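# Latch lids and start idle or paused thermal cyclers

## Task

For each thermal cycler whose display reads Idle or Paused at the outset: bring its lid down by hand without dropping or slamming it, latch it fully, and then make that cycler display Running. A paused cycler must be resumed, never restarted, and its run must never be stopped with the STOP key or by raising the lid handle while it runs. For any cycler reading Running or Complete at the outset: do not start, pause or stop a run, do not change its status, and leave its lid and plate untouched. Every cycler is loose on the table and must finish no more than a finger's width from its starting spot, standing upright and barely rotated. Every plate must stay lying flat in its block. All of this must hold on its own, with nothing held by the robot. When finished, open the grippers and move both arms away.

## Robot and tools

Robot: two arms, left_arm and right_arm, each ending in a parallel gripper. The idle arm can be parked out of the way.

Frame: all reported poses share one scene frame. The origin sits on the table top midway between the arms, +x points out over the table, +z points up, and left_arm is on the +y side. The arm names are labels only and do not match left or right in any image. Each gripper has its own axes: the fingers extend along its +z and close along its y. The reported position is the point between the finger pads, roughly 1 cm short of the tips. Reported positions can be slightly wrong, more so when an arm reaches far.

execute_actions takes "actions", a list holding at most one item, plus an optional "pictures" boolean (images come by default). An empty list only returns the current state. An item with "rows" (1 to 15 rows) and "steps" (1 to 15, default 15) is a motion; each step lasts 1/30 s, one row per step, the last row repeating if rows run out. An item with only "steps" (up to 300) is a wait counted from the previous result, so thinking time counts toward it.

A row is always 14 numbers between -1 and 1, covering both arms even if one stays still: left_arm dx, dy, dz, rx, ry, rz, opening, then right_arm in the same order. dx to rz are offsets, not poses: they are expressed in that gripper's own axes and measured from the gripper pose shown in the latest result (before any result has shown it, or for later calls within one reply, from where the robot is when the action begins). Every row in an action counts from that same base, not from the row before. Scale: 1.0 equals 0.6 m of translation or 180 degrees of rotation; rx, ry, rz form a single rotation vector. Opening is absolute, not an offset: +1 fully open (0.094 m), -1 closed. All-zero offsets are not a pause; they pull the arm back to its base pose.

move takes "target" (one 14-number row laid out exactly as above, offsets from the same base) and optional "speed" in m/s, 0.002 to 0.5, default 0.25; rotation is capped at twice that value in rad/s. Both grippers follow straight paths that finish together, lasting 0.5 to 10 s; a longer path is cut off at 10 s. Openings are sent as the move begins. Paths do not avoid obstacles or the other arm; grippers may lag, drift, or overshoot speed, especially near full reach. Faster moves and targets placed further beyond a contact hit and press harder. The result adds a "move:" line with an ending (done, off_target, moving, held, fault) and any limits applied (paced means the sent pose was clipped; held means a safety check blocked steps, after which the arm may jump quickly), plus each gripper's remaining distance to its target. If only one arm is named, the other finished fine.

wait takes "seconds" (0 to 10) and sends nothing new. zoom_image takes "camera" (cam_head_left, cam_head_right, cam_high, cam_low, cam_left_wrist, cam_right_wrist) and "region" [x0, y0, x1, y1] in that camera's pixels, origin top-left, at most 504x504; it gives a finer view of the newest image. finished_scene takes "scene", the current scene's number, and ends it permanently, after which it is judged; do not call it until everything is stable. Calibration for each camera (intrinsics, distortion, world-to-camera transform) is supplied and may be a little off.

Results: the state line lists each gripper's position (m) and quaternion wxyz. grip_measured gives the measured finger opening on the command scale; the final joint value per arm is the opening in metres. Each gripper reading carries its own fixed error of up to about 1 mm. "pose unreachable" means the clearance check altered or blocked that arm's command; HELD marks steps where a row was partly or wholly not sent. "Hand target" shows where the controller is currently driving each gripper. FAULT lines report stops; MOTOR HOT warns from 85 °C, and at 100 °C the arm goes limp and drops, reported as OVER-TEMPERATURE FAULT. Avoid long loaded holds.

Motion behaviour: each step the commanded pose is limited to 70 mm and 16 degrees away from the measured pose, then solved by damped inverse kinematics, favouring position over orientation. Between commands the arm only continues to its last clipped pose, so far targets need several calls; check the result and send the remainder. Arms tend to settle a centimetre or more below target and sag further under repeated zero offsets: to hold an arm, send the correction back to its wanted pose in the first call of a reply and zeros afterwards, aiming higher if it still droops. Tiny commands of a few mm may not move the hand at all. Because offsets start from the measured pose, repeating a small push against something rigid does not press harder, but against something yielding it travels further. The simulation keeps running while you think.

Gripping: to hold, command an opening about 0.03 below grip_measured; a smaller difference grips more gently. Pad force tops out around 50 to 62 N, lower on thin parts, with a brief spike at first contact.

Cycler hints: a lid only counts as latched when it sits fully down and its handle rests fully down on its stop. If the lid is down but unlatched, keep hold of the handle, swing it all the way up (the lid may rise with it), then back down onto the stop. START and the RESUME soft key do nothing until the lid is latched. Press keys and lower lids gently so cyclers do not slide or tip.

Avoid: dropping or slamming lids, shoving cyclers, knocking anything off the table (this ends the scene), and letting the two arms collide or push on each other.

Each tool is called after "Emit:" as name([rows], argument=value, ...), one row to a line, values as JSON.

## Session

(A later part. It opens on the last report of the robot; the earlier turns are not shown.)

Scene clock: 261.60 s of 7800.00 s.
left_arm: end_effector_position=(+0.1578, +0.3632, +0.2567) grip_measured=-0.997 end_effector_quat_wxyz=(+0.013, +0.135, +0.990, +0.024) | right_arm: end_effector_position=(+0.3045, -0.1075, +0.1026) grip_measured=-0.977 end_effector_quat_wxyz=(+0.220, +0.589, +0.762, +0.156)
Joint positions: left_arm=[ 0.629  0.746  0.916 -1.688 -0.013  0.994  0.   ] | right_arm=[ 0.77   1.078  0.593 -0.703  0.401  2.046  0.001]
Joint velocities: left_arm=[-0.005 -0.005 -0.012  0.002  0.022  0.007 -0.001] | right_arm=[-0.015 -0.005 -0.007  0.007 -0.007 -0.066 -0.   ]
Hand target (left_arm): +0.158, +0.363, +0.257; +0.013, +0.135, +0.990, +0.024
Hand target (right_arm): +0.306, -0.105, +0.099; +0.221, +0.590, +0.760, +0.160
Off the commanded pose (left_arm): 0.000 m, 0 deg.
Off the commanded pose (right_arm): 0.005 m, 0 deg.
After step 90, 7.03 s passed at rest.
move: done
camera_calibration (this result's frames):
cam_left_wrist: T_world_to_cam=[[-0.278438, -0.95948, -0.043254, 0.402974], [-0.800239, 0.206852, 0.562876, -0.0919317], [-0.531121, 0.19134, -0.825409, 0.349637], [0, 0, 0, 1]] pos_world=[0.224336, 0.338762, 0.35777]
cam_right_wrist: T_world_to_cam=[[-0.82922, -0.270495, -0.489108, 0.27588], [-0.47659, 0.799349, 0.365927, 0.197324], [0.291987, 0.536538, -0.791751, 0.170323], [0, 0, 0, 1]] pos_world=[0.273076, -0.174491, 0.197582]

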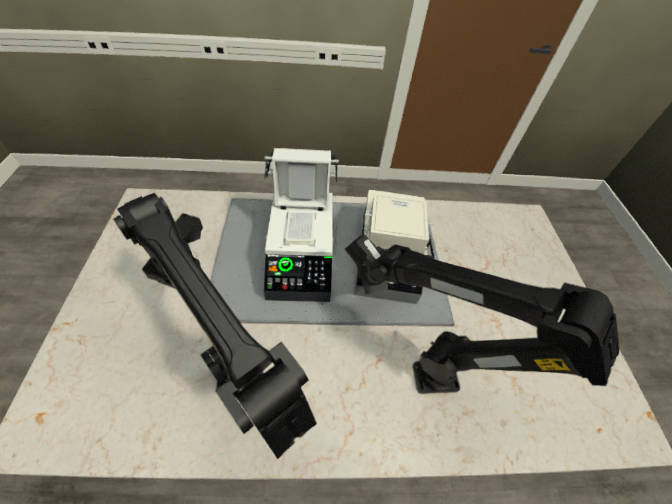

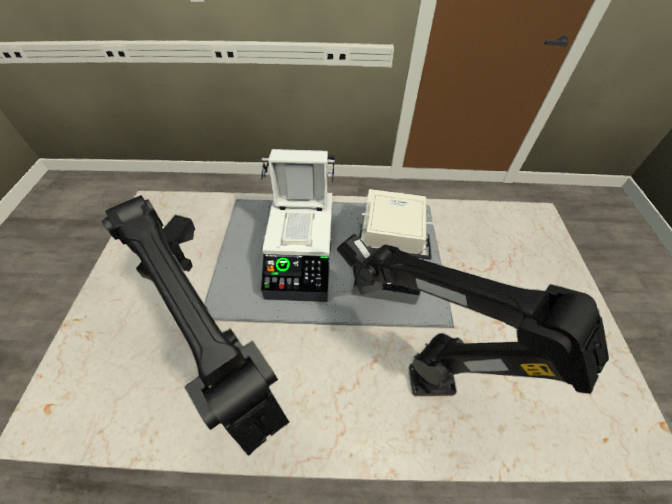

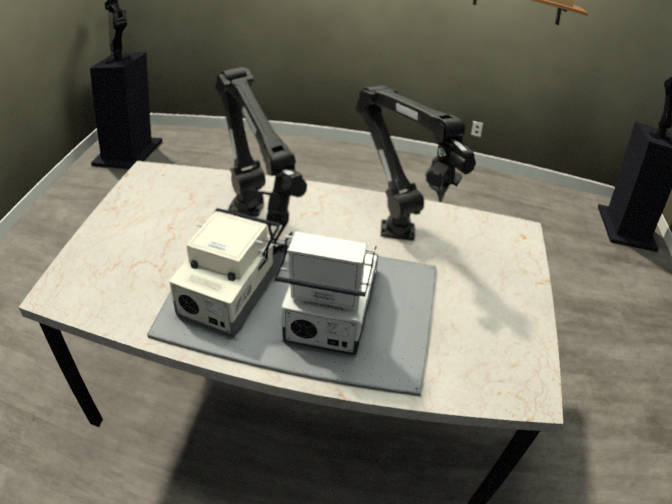

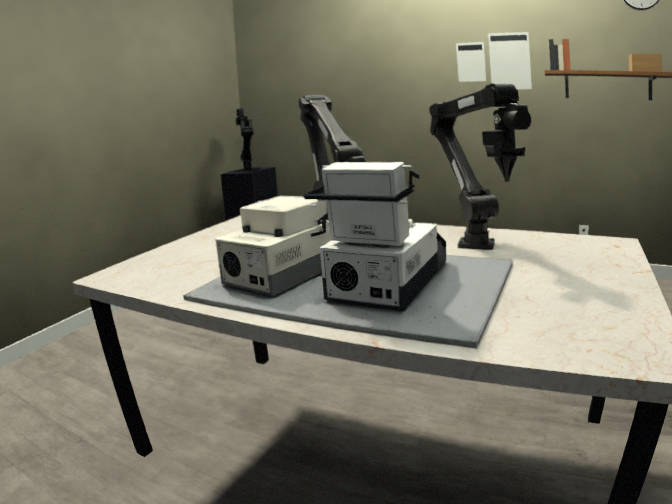

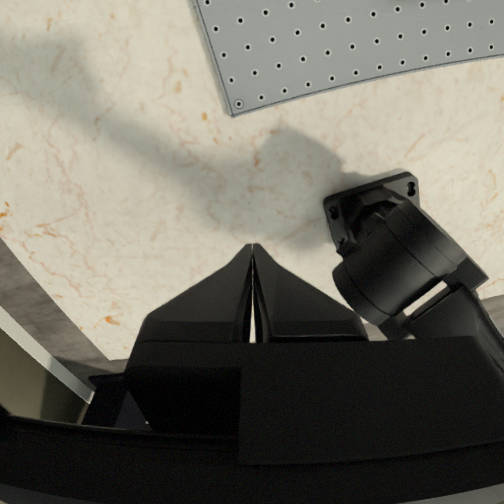

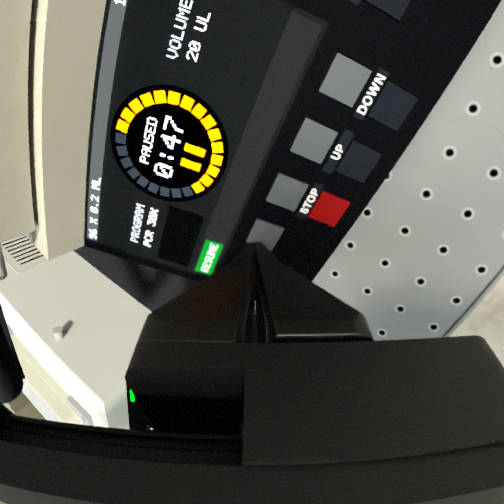

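Emit:
move(target=[0,0,0,0,0,0,-1,0.03,0.01,-0.01,0,0,0,-1], speed=0.015)

Emit:
move(target=[0,0,0,0,0,0,-1,0,-0.015,0.03,0,0,0,-1], speed=0.015)

Scene clock: 269.70 s of 7800.00 s.
left_arm: end_effector_position=(+0.1578, +0.3632, +0.2567) grip_measured=-0.997 end_effector_quat_wxyz=(+0.013, +0.135, +0.990, +0.024) | right_arm: end_effector_position=(+0.2962, -0.0990, +0.0968) grip_measured=-0.977 end_effector_quat_wxyz=(+0.220, +0.585, +0.765, +0.151)
Joint positions: left_arm=[ 0.629  0.746  0.916 -1.688 -0.013  0.994  0.   ] | right_arm=[ 0.814  1.099  0.593 -0.709  0.416  2.081  0.001]
Joint velocities: left_arm=[-0.015 -0.015 -0.022 -0.002 -0.051  0.007 -0.   ] | right_arm=[-0.024 -0.005 -0.022  0.012 -0.007  0.007 -0.   ]
Hand target (left_arm): +0.158, +0.363, +0.257; +0.013, +0.135, +0.990, +0.024
Hand target (right_arm): +0.302, -0.089, +0.108; +0.220, +0.589, +0.762, +0.157
Off the commanded pose (left_arm): 0.000 m, 0 deg.
Off the commanded pose (right_arm): 0.017 m, 1 deg.
After step 90, 3.57 s passed at rest.
move: off_target (right_arm)
camera_calibration (this result's frames):
cam_left_wrist: T_world_to_cam=[[-0.278438, -0.95948, -0.043254, 0.402974], [-0.800239, 0.206852, 0.562876, -0.0919317], [-0.531121, 0.19134, -0.825409, 0.349637], [0, 0, 0, 1]] pos_world=[0.224336, 0.338762, 0.35777]
cam_right_wrist: T_world_to_cam=[[-0.83016, -0.282453, -0.480681, 0.266774], [-0.480545, 0.799654, 0.360041, 0.190484], [0.282684, 0.529881, -0.799572, 0.166463], [0, 0, 0, 1]] pos_world=[0.265945, -0.165176, 0.19275]

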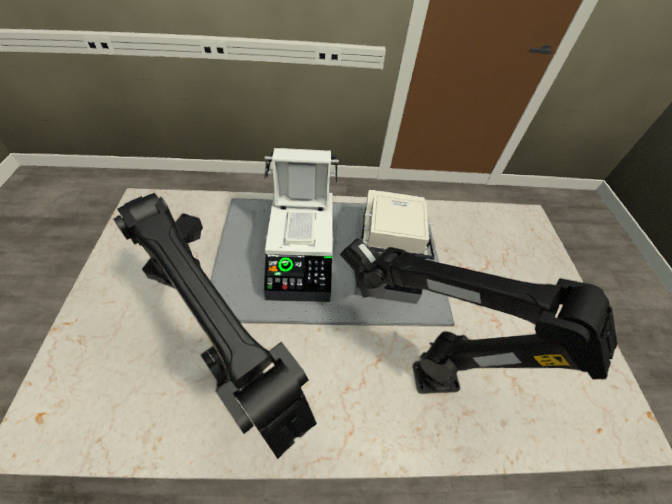

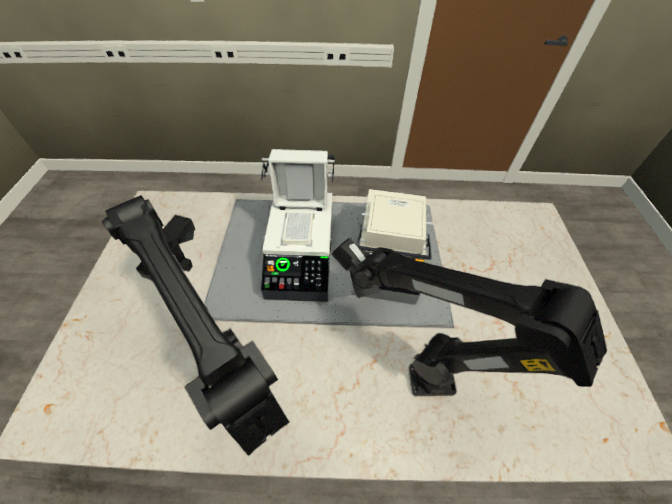

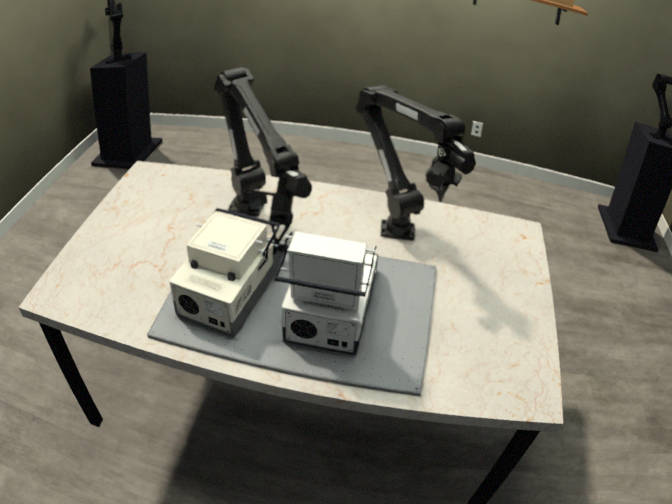

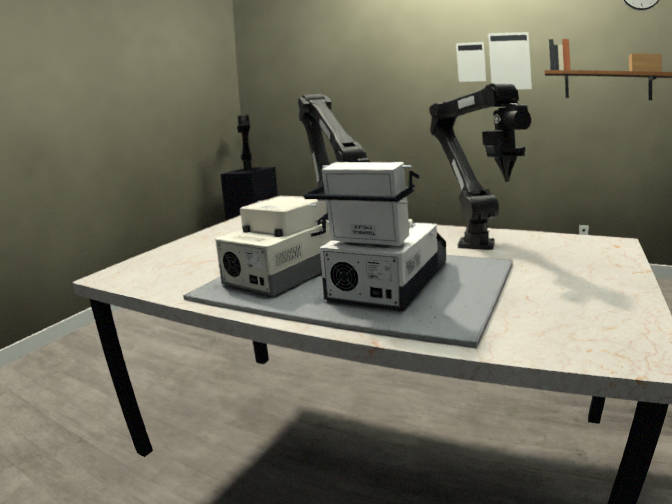

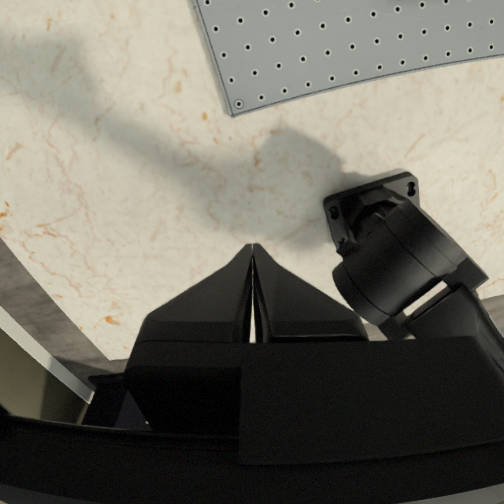

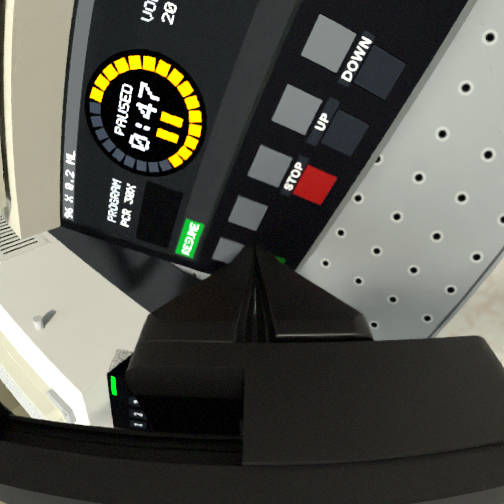

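Scene clock: 271.27 s of 7800.00 s.
left_arm: end_effector_position=(+0.1578, +0.3632, +0.2567) grip_measured=-0.997 end_effector_quat_wxyz=(+0.013, +0.135, +0.990, +0.024) | right_arm: end_effector_position=(+0.2960, -0.0995, +0.0956) grip_measured=-0.977 end_effector_quat_wxyz=(+0.221, +0.586, +0.764, +0.157)
Joint positions: left_arm=[ 0.629  0.746  0.916 -1.688 -0.013  0.994  0.   ] | right_arm=[ 0.814  1.092  0.581 -0.69   0.418  2.081  0.001]
Joint velocities: left_arm=[-0.024 -0.005  0.007  0.002 -0.095  0.037 -0.   ] | right_arm=[ 0.015 -0.015  0.017 -0.012  0.066 -0.051 -0.   ]
Hand target (left_arm): +0.158, +0.363, +0.257; +0.013, +0.135, +0.990, +0.024
Hand target (right_arm): +0.297, -0.103, +0.078; +0.220, +0.586, +0.765, +0.151
Off the commanded pose (left_arm): 0.000 m, 0 deg.
Off the commanded pose (right_arm): 0.019 m, 1 deg.
move: off_target (right_arm)
camera_calibration (this result's frames):
cam_left_wrist: T_world_to_cam=[[-0.278438, -0.95948, -0.043254, 0.402974], [-0.800239, 0.206852, 0.562876, -0.0919317], [-0.531121, 0.19134, -0.825409, 0.349637], [0, 0, 0, 1]] pos_world=[0.224336, 0.338762, 0.35777]
cam_right_wrist: T_world_to_cam=[[-0.825607, -0.277579, -0.491246, 0.266072], [-0.483692, 0.796475, 0.362863, 0.191557], [0.290542, 0.537194, -0.791838, 0.163437], [0, 0, 0, 1]] pos_world=[0.26484, -0.166512, 0.190614]

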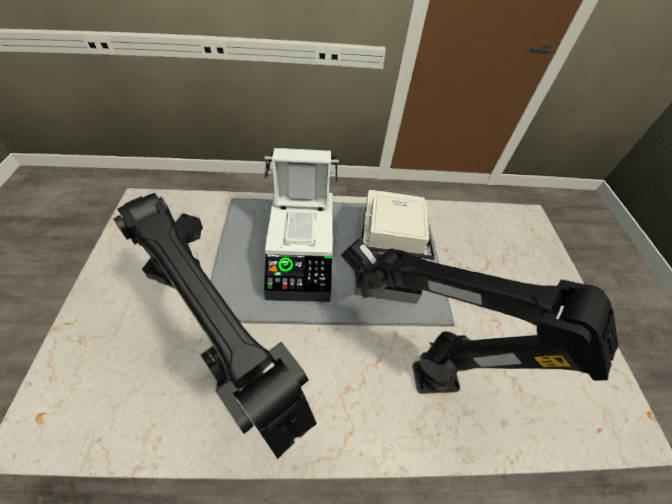

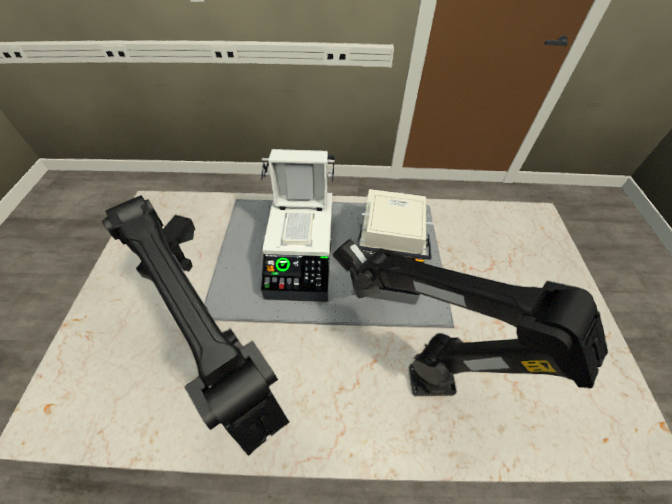

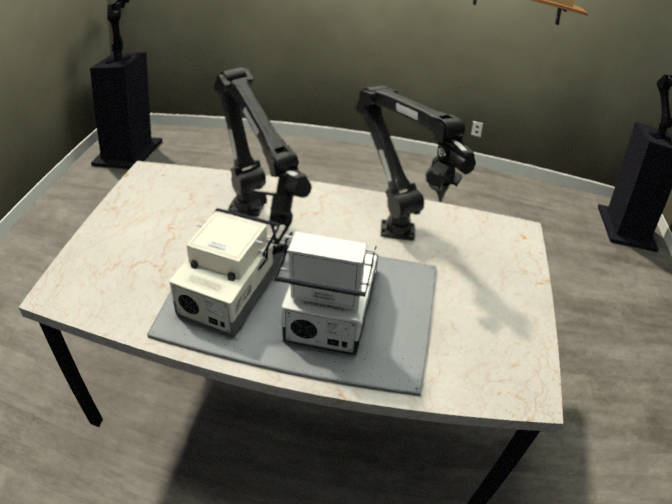

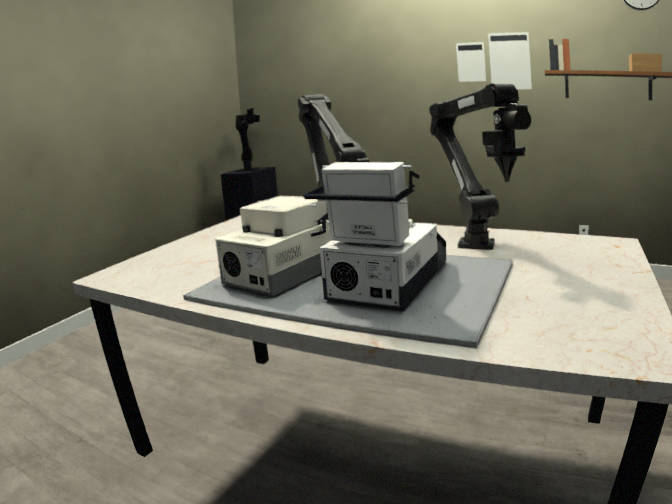

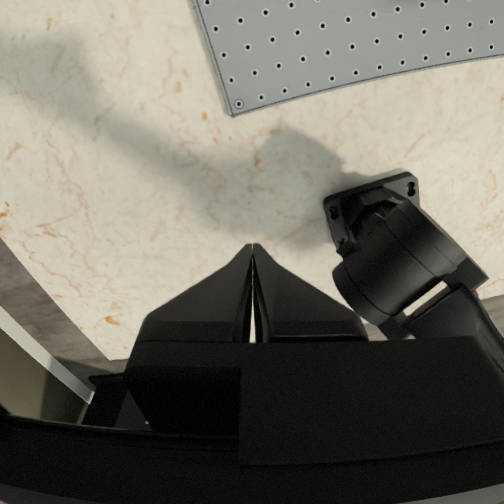

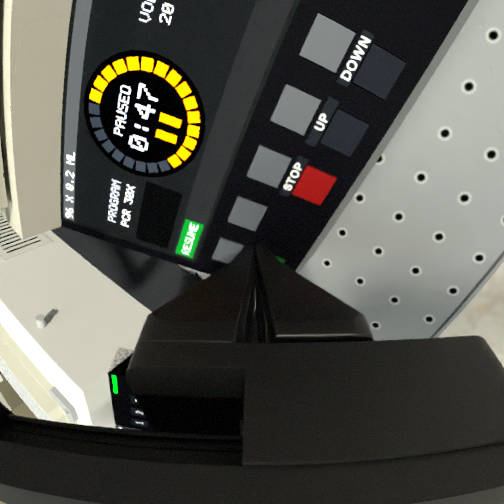

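Emit:
move(target=[0,0,0,0,0,0,-1,0.006,0.07,-0.02,0,0,0,-1], speed=0.02)

Scene clock: 277.50 s of 7800.00 s.
left_arm: end_effector_position=(+0.1578, +0.3632, +0.2567) grip_measured=-0.997 end_effector_quat_wxyz=(+0.013, +0.135, +0.990, +0.024) | right_arm: end_effector_position=(+0.3119, -0.0935, +0.1112) grip_measured=-0.977 end_effector_quat_wxyz=(+0.221, +0.588, +0.763, +0.152)
Joint positions: left_arm=[ 0.629  0.746  0.916 -1.688 -0.013  0.994  0.   ] | right_arm=[ 0.786  1.119  0.648 -0.731  0.408  2.059  0.001]
Joint velocities: left_arm=[-0.015 -0.005 -0.007 -0.002 -0.022 -0.007 -0.001] | right_arm=[-0.015  0.015 -0.002 -0.002 -0.022  0.007  0.   ]
Hand target (left_arm): +0.158, +0.363, +0.257; +0.013, +0.135, +0.990, +0.024
Hand target (right_arm): +0.323, -0.085, +0.126; +0.222, +0.586, +0.763, +0.157
Off the commanded pose (left_arm): 0.000 m, 0 deg.
Off the commanded pose (right_arm): 0.021 m, 1 deg.
After step 90, 0.80 s passed at rest.
move: off_target (right_arm)
camera_calibration (this result's frames):
cam_left_wrist: T_world_to_cam=[[-0.278438, -0.95948, -0.043254, 0.402974], [-0.800239, 0.206852, 0.562876, -0.0919317], [-0.531121, 0.19134, -0.825409, 0.349637], [0, 0, 0, 1]] pos_world=[0.224336, 0.338762, 0.35777]
cam_right_wrist: T_world_to_cam=[[-0.830971, -0.275763, -0.483158, 0.289437], [-0.476162, 0.801666, 0.361387, 0.187154], [0.287674, 0.530364, -0.797469, 0.168861], [0, 0, 0, 1]] pos_world=[0.281053, -0.159777, 0.20687]

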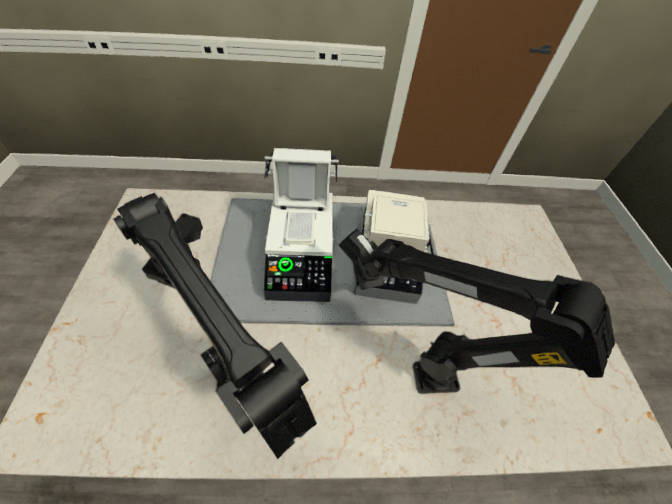

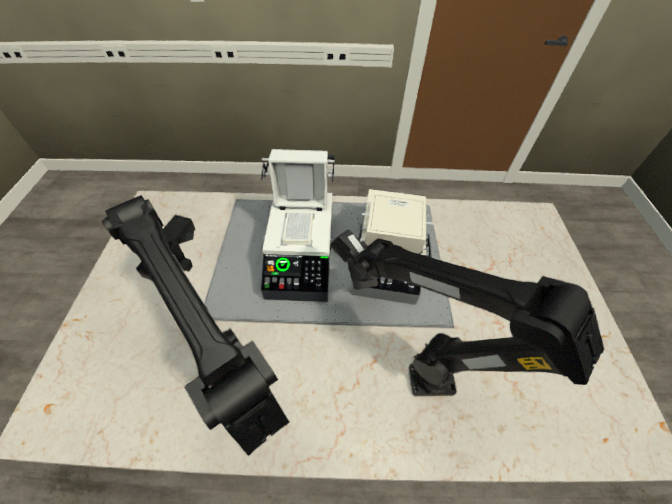

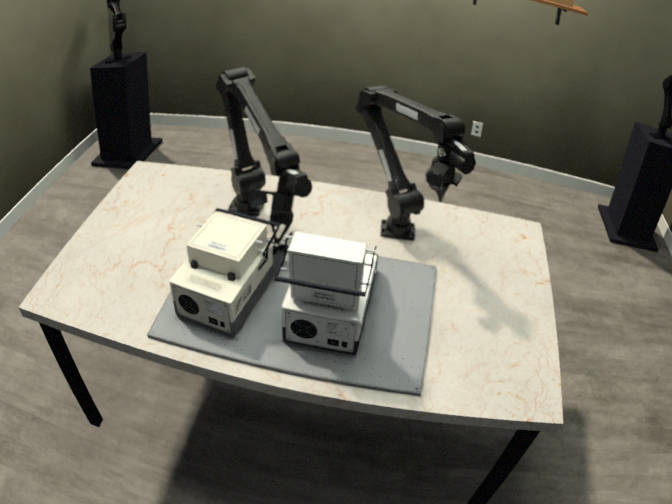

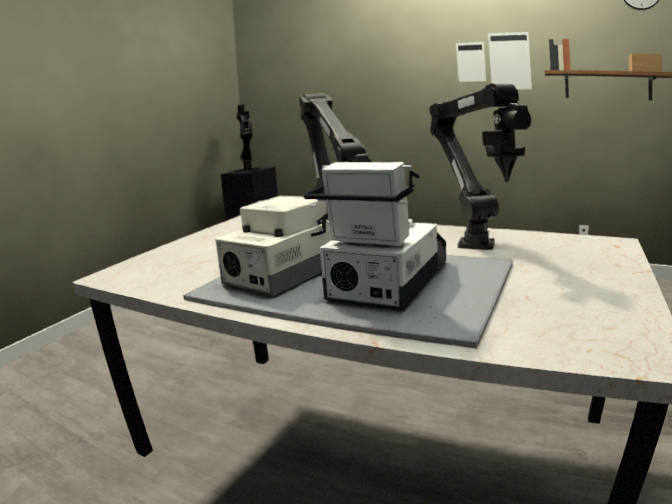

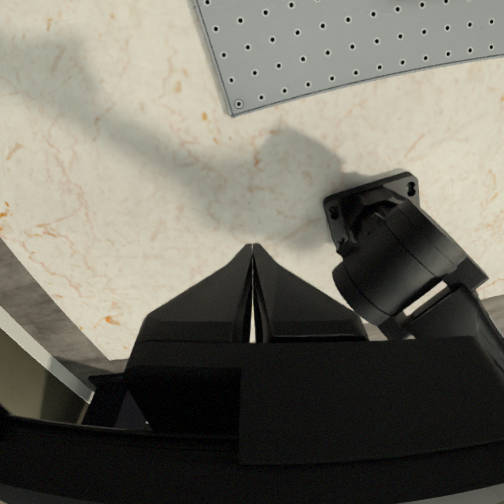

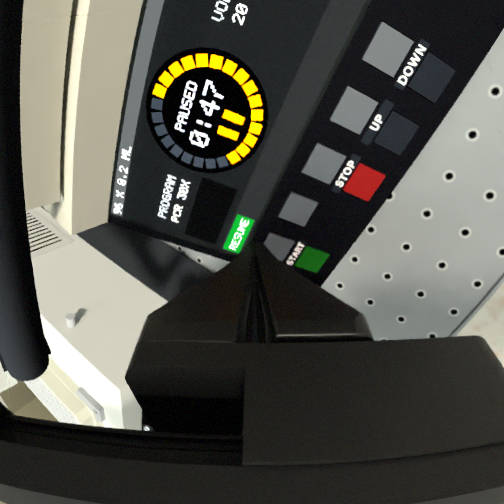

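Emit:
move(target=[0,0,0,0,0,0,-1,0.004,-0.026,0.028,0,0,0,-1], speed=0.015)

Scene clock: 283.27 s of 7800.00 s.
left_arm: end_effector_position=(+0.1578, +0.3632, +0.2567) grip_measured=-0.997 end_effector_quat_wxyz=(+0.013, +0.135, +0.990, +0.024) | right_arm: end_effector_position=(+0.3085, -0.0962, +0.1027) grip_measured=-0.977 end_effector_quat_wxyz=(+0.224, +0.586, +0.764, +0.153)
Joint positions: left_arm=[ 0.629  0.746  0.916 -1.688 -0.013  0.994  0.   ] | right_arm=[ 0.792  1.118  0.62  -0.701  0.416  2.059  0.001]
Joint velocities: left_arm=[ 0.005  0.005  0.002 -0.007 -0.007  0.037 -0.001] | right_arm=[ 0.005 -0.015 -0.017  0.022  0.007 -0.081  0.001]
Hand target (left_arm): +0.158, +0.363, +0.257; +0.013, +0.135, +0.990, +0.024
Hand target (right_arm): +0.306, -0.096, +0.089; +0.221, +0.588, +0.763, +0.152
Off the commanded pose (left_arm): 0.000 m, 0 deg.
Off the commanded pose (right_arm): 0.014 m, 0 deg.
After step 90, 1.00 s passed at rest.
move: off_target (right_arm)
camera_calibration (this result's frames):
cam_left_wrist: T_world_to_cam=[[-0.278438, -0.95948, -0.043254, 0.402974], [-0.800239, 0.206852, 0.562876, -0.0919317], [-0.531121, 0.19134, -0.825409, 0.349637], [0, 0, 0, 1]] pos_world=[0.224336, 0.338762, 0.35777]
cam_right_wrist: T_world_to_cam=[[-0.826516, -0.279838, -0.488428, 0.280552], [-0.481413, 0.801085, 0.355674, 0.192844], [0.291742, 0.529106, -0.796827, 0.163021], [0, 0, 0, 1]] pos_world=[0.277158, -0.162231, 0.198339]

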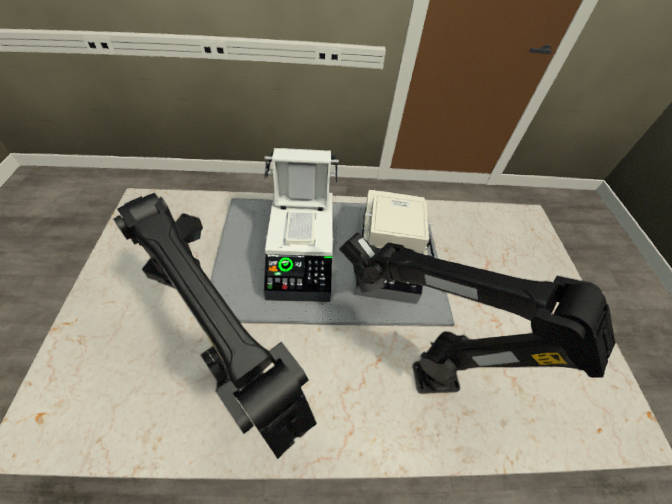

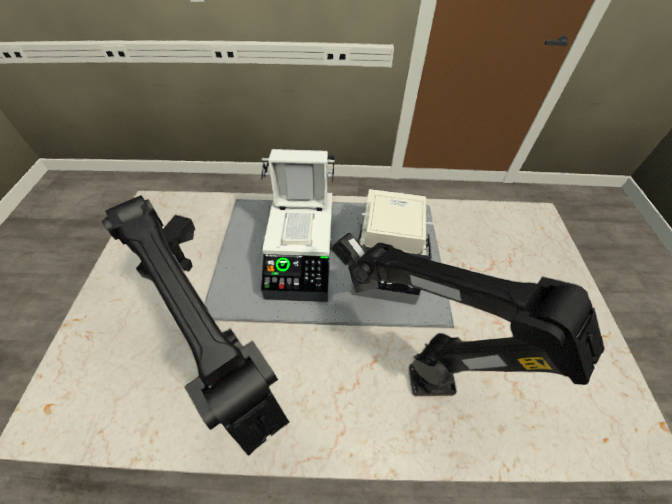

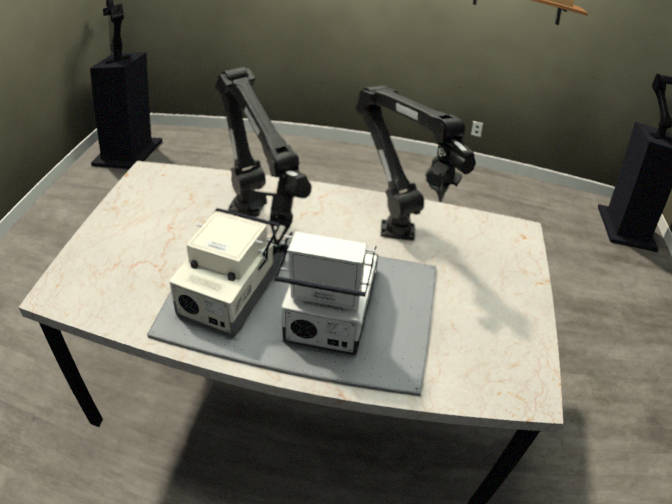

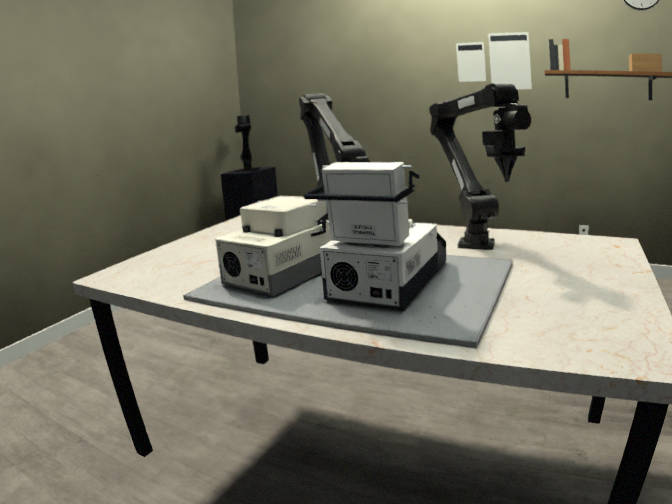

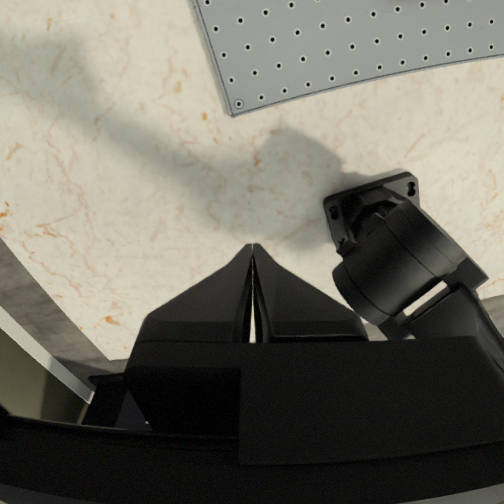

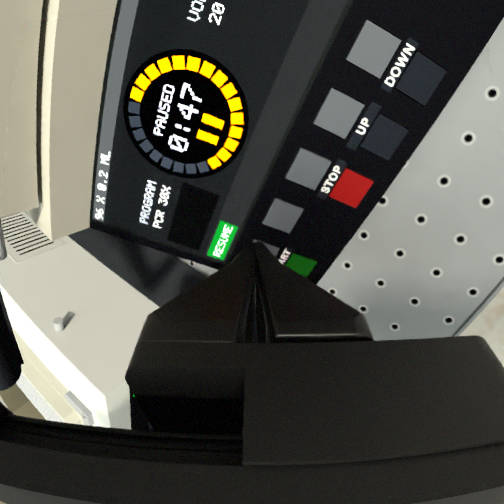

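Emit:
move(target=[0,0,0,0,0,0,-1,0,-0.015,0.05,0,0,0,-1], speed=0.015)

Scene clock: 290.50 s of 7800.00 s.
left_arm: end_effector_position=(+0.1578, +0.3632, +0.2567) grip_measured=-0.997 end_effector_quat_wxyz=(+0.013, +0.135, +0.990, +0.024) | right_arm: end_effector_position=(+0.3110, -0.0936, +0.1028) grip_measured=-0.978 end_effector_quat_wxyz=(+0.226, +0.585, +0.760, +0.170)
Joint positions: left_arm=[ 0.629  0.746  0.916 -1.688 -0.013  0.994  0.   ] | right_arm=[ 0.792  1.11   0.605 -0.658  0.416  2.053  0.001]
Joint velocities: left_arm=[-0.005  0.015 -0.017  0.002 -0.095 -0.051 -0.   ] | right_arm=[-0.015 -0.005  0.002  0.002 -0.022  0.022  0.   ]
Hand target (left_arm): +0.158, +0.363, +0.257; +0.013, +0.135, +0.990, +0.024
Hand target (right_arm): +0.313, -0.101, +0.075; +0.224, +0.586, +0.763, +0.153
Off the commanded pose (left_arm): 0.000 m, 0 deg.
Off the commanded pose (right_arm): 0.031 m, 2 deg.
After step 90, 1.93 s passed at rest.
move: off_target (right_arm)
camera_calibration (this result's frames):
cam_left_wrist: T_world_to_cam=[[-0.278438, -0.95948, -0.043254, 0.402974], [-0.800239, 0.206852, 0.562876, -0.0919317], [-0.531121, 0.19134, -0.825409, 0.349637], [0, 0, 0, 1]] pos_world=[0.224336, 0.338762, 0.35777]
cam_right_wrist: T_world_to_cam=[[-0.812987, -0.272073, -0.514809, 0.282572], [-0.493905, 0.790482, 0.362211, 0.194148], [0.3084, 0.548739, -0.777029, 0.155594], [0, 0, 0, 1]] pos_world=[0.277633, -0.161971, 0.196049]

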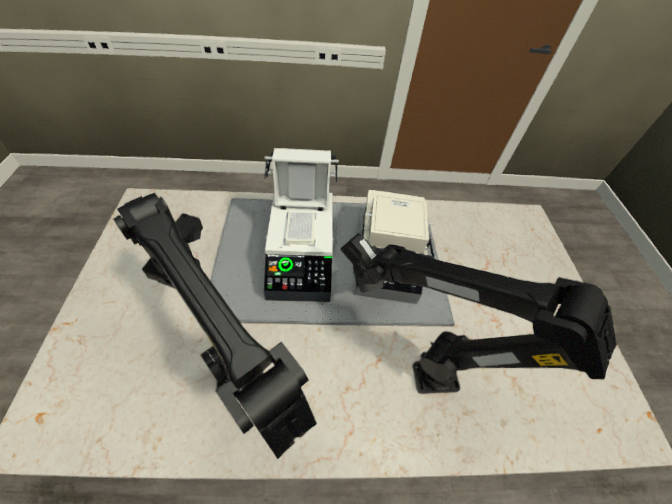

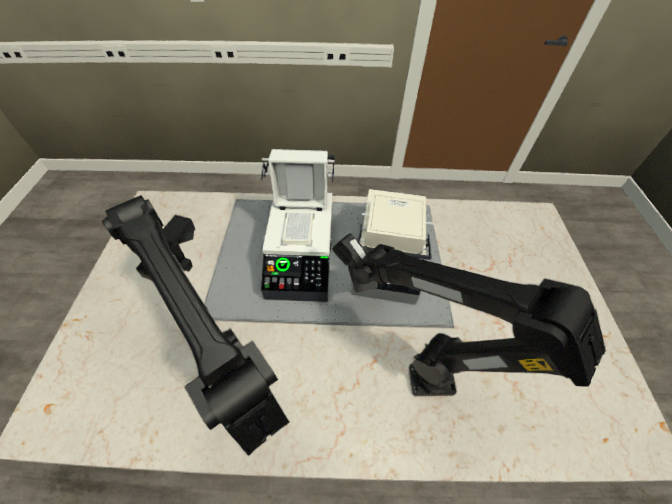

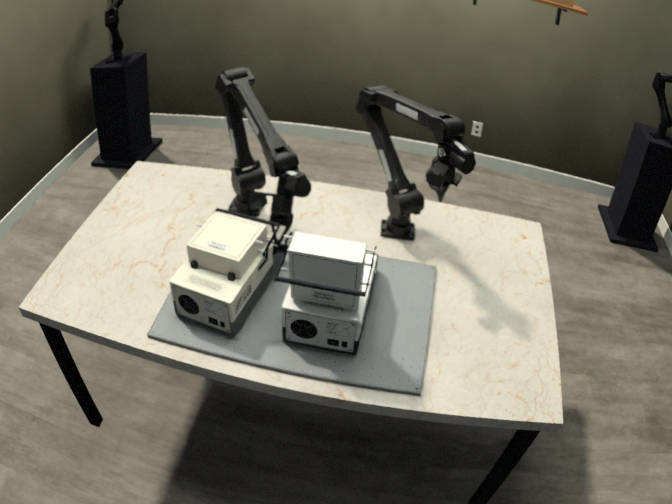

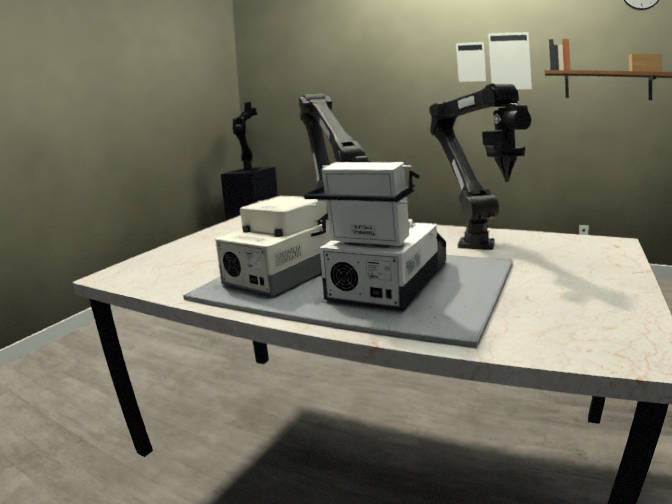

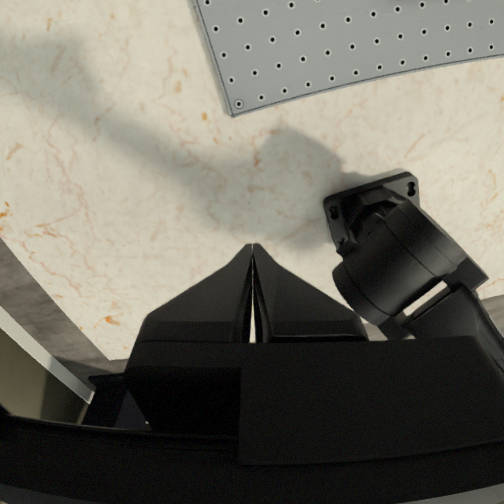

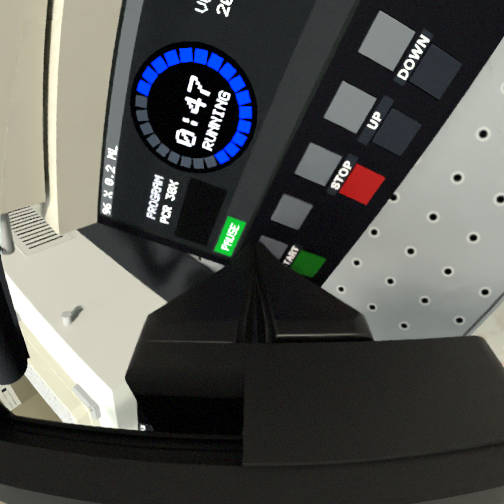

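Running. Retreat.

Emit:
move(target=[0,0,0,0,0,0,-1,-0.05,0.03,-0.25,0,0,0,-1], speed=0.1)

Emit:
zoom_image(camera="cam_head_left", region=[250, 140, 450, 310])

Scene clock: 300.20 s of 7800.00 s.
left_arm: end_effector_position=(+0.1578, +0.3632, +0.2567) grip_measured=-0.997 end_effector_quat_wxyz=(+0.013, +0.135, +0.990, +0.024) | right_arm: end_effector_position=(+0.2512, -0.1270, +0.2208) grip_measured=-0.978 end_effector_quat_wxyz=(+0.221, +0.564, +0.780, +0.158)
Joint positions: left_arm=[ 0.629  0.746  0.916 -1.688 -0.013  0.994  0.   ] | right_arm=[ 0.877  0.805  0.768 -1.179  0.428  2.089  0.001]
Joint velocities: left_arm=[-0.005 -0.005 -0.012 -0.012 -0.066  0.007 -0.   ] | right_arm=[-0.015 -0.015 -0.002 -0.002 -0.007  0.022 -0.   ]
Hand target (left_arm): +0.158, +0.363, +0.257; +0.013, +0.135, +0.990, +0.024
Hand target (right_arm): +0.253, -0.120, +0.243; +0.217, +0.568, +0.774, +0.176
Off the commanded pose (left_arm): 0.000 m, 0 deg.
Off the commanded pose (right_arm): 0.024 m, 4 deg.
joint sent to its limit (right arm) — the command would take joint 6 (wrist roll) past its upper limit, so that joint was sent only as far as its limit.
After step 90, 4.80 s passed at rest.
move: off_target (right_arm)
camera_calibration (this result's frames):
cam_left_wrist: T_world_to_cam=[[-0.278438, -0.95948, -0.043254, 0.402974], [-0.800239, 0.206852, 0.562876, -0.0919317], [-0.531121, 0.19134, -0.825409, 0.349637], [0, 0, 0, 1]] pos_world=[0.224336, 0.338762, 0.35777]
cam_right_wrist: T_world_to_cam=[[-0.810226, -0.32658, -0.486703, 0.271832], [-0.524522, 0.774565, 0.353448, 0.155946], [0.261554, 0.541659, -0.798871, 0.299761], [0, 0, 0, 1]] pos_world=[0.223639, -0.194383, 0.316653]

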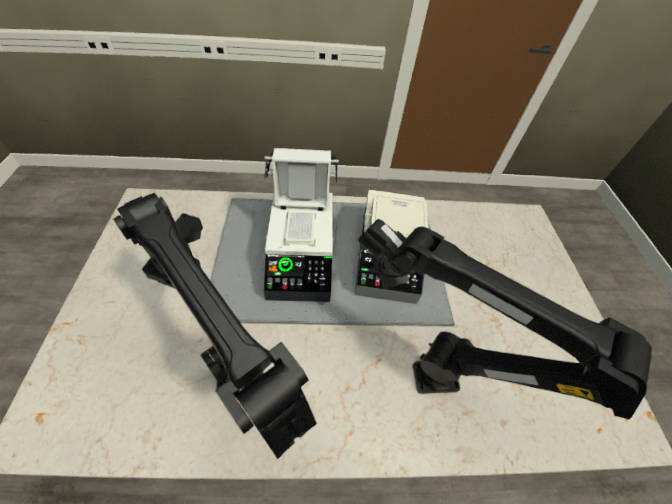

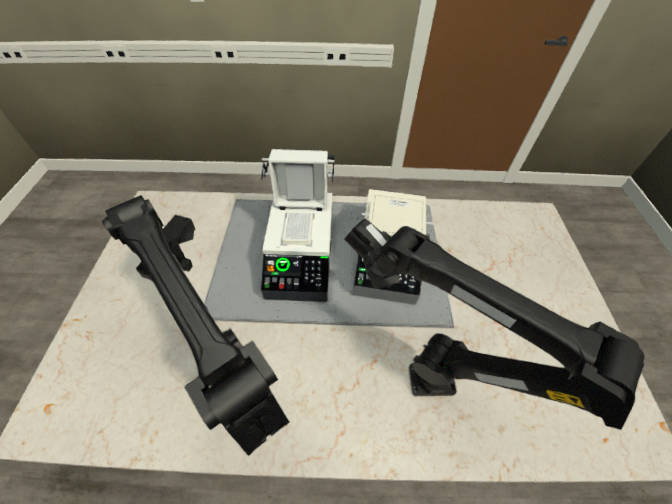

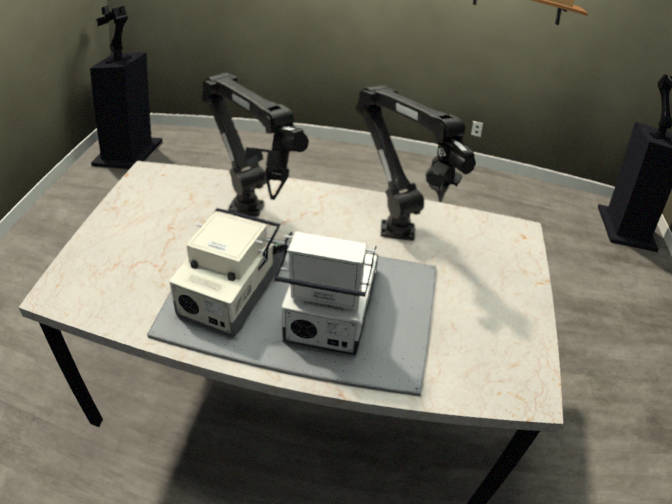

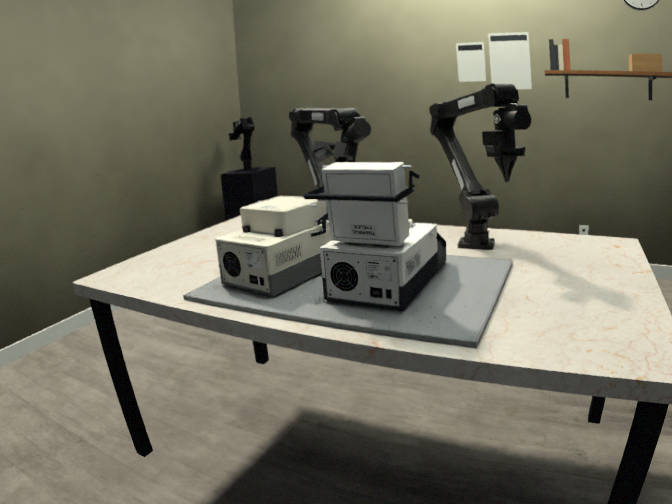

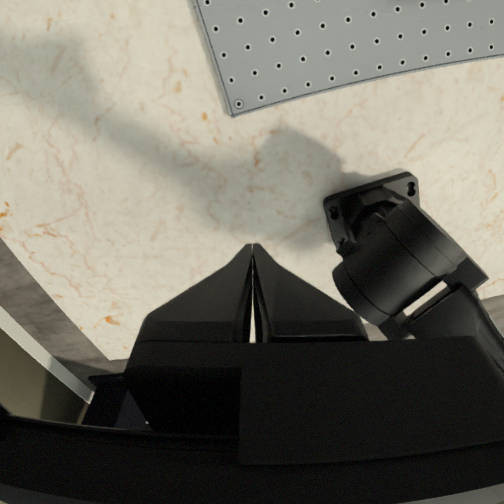

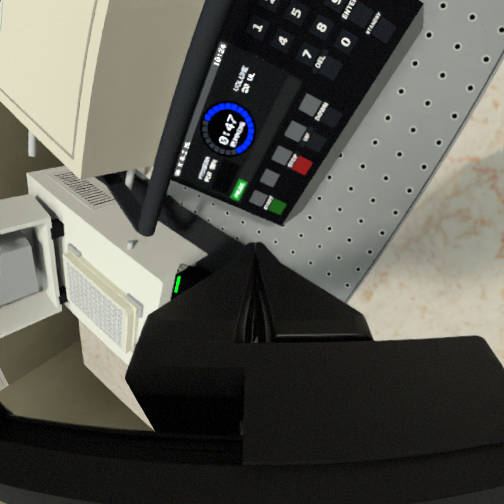

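Region (250, 140, 450, 310) of cam_head_left's 672x504 image, scaled by 2.520, with more detail than that image has; it fills the top 428 rows of this view, and the rest is white.

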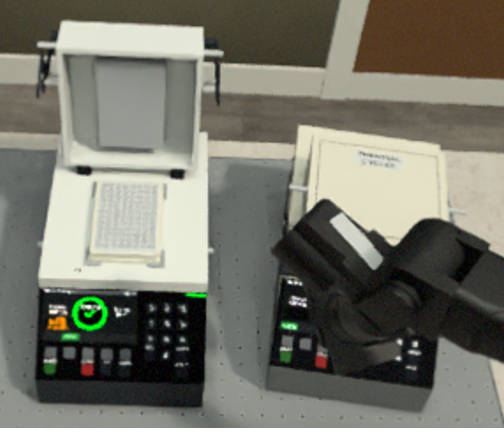

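Emit:
finished_scene(scene=1)

The scene is finished: the task was done.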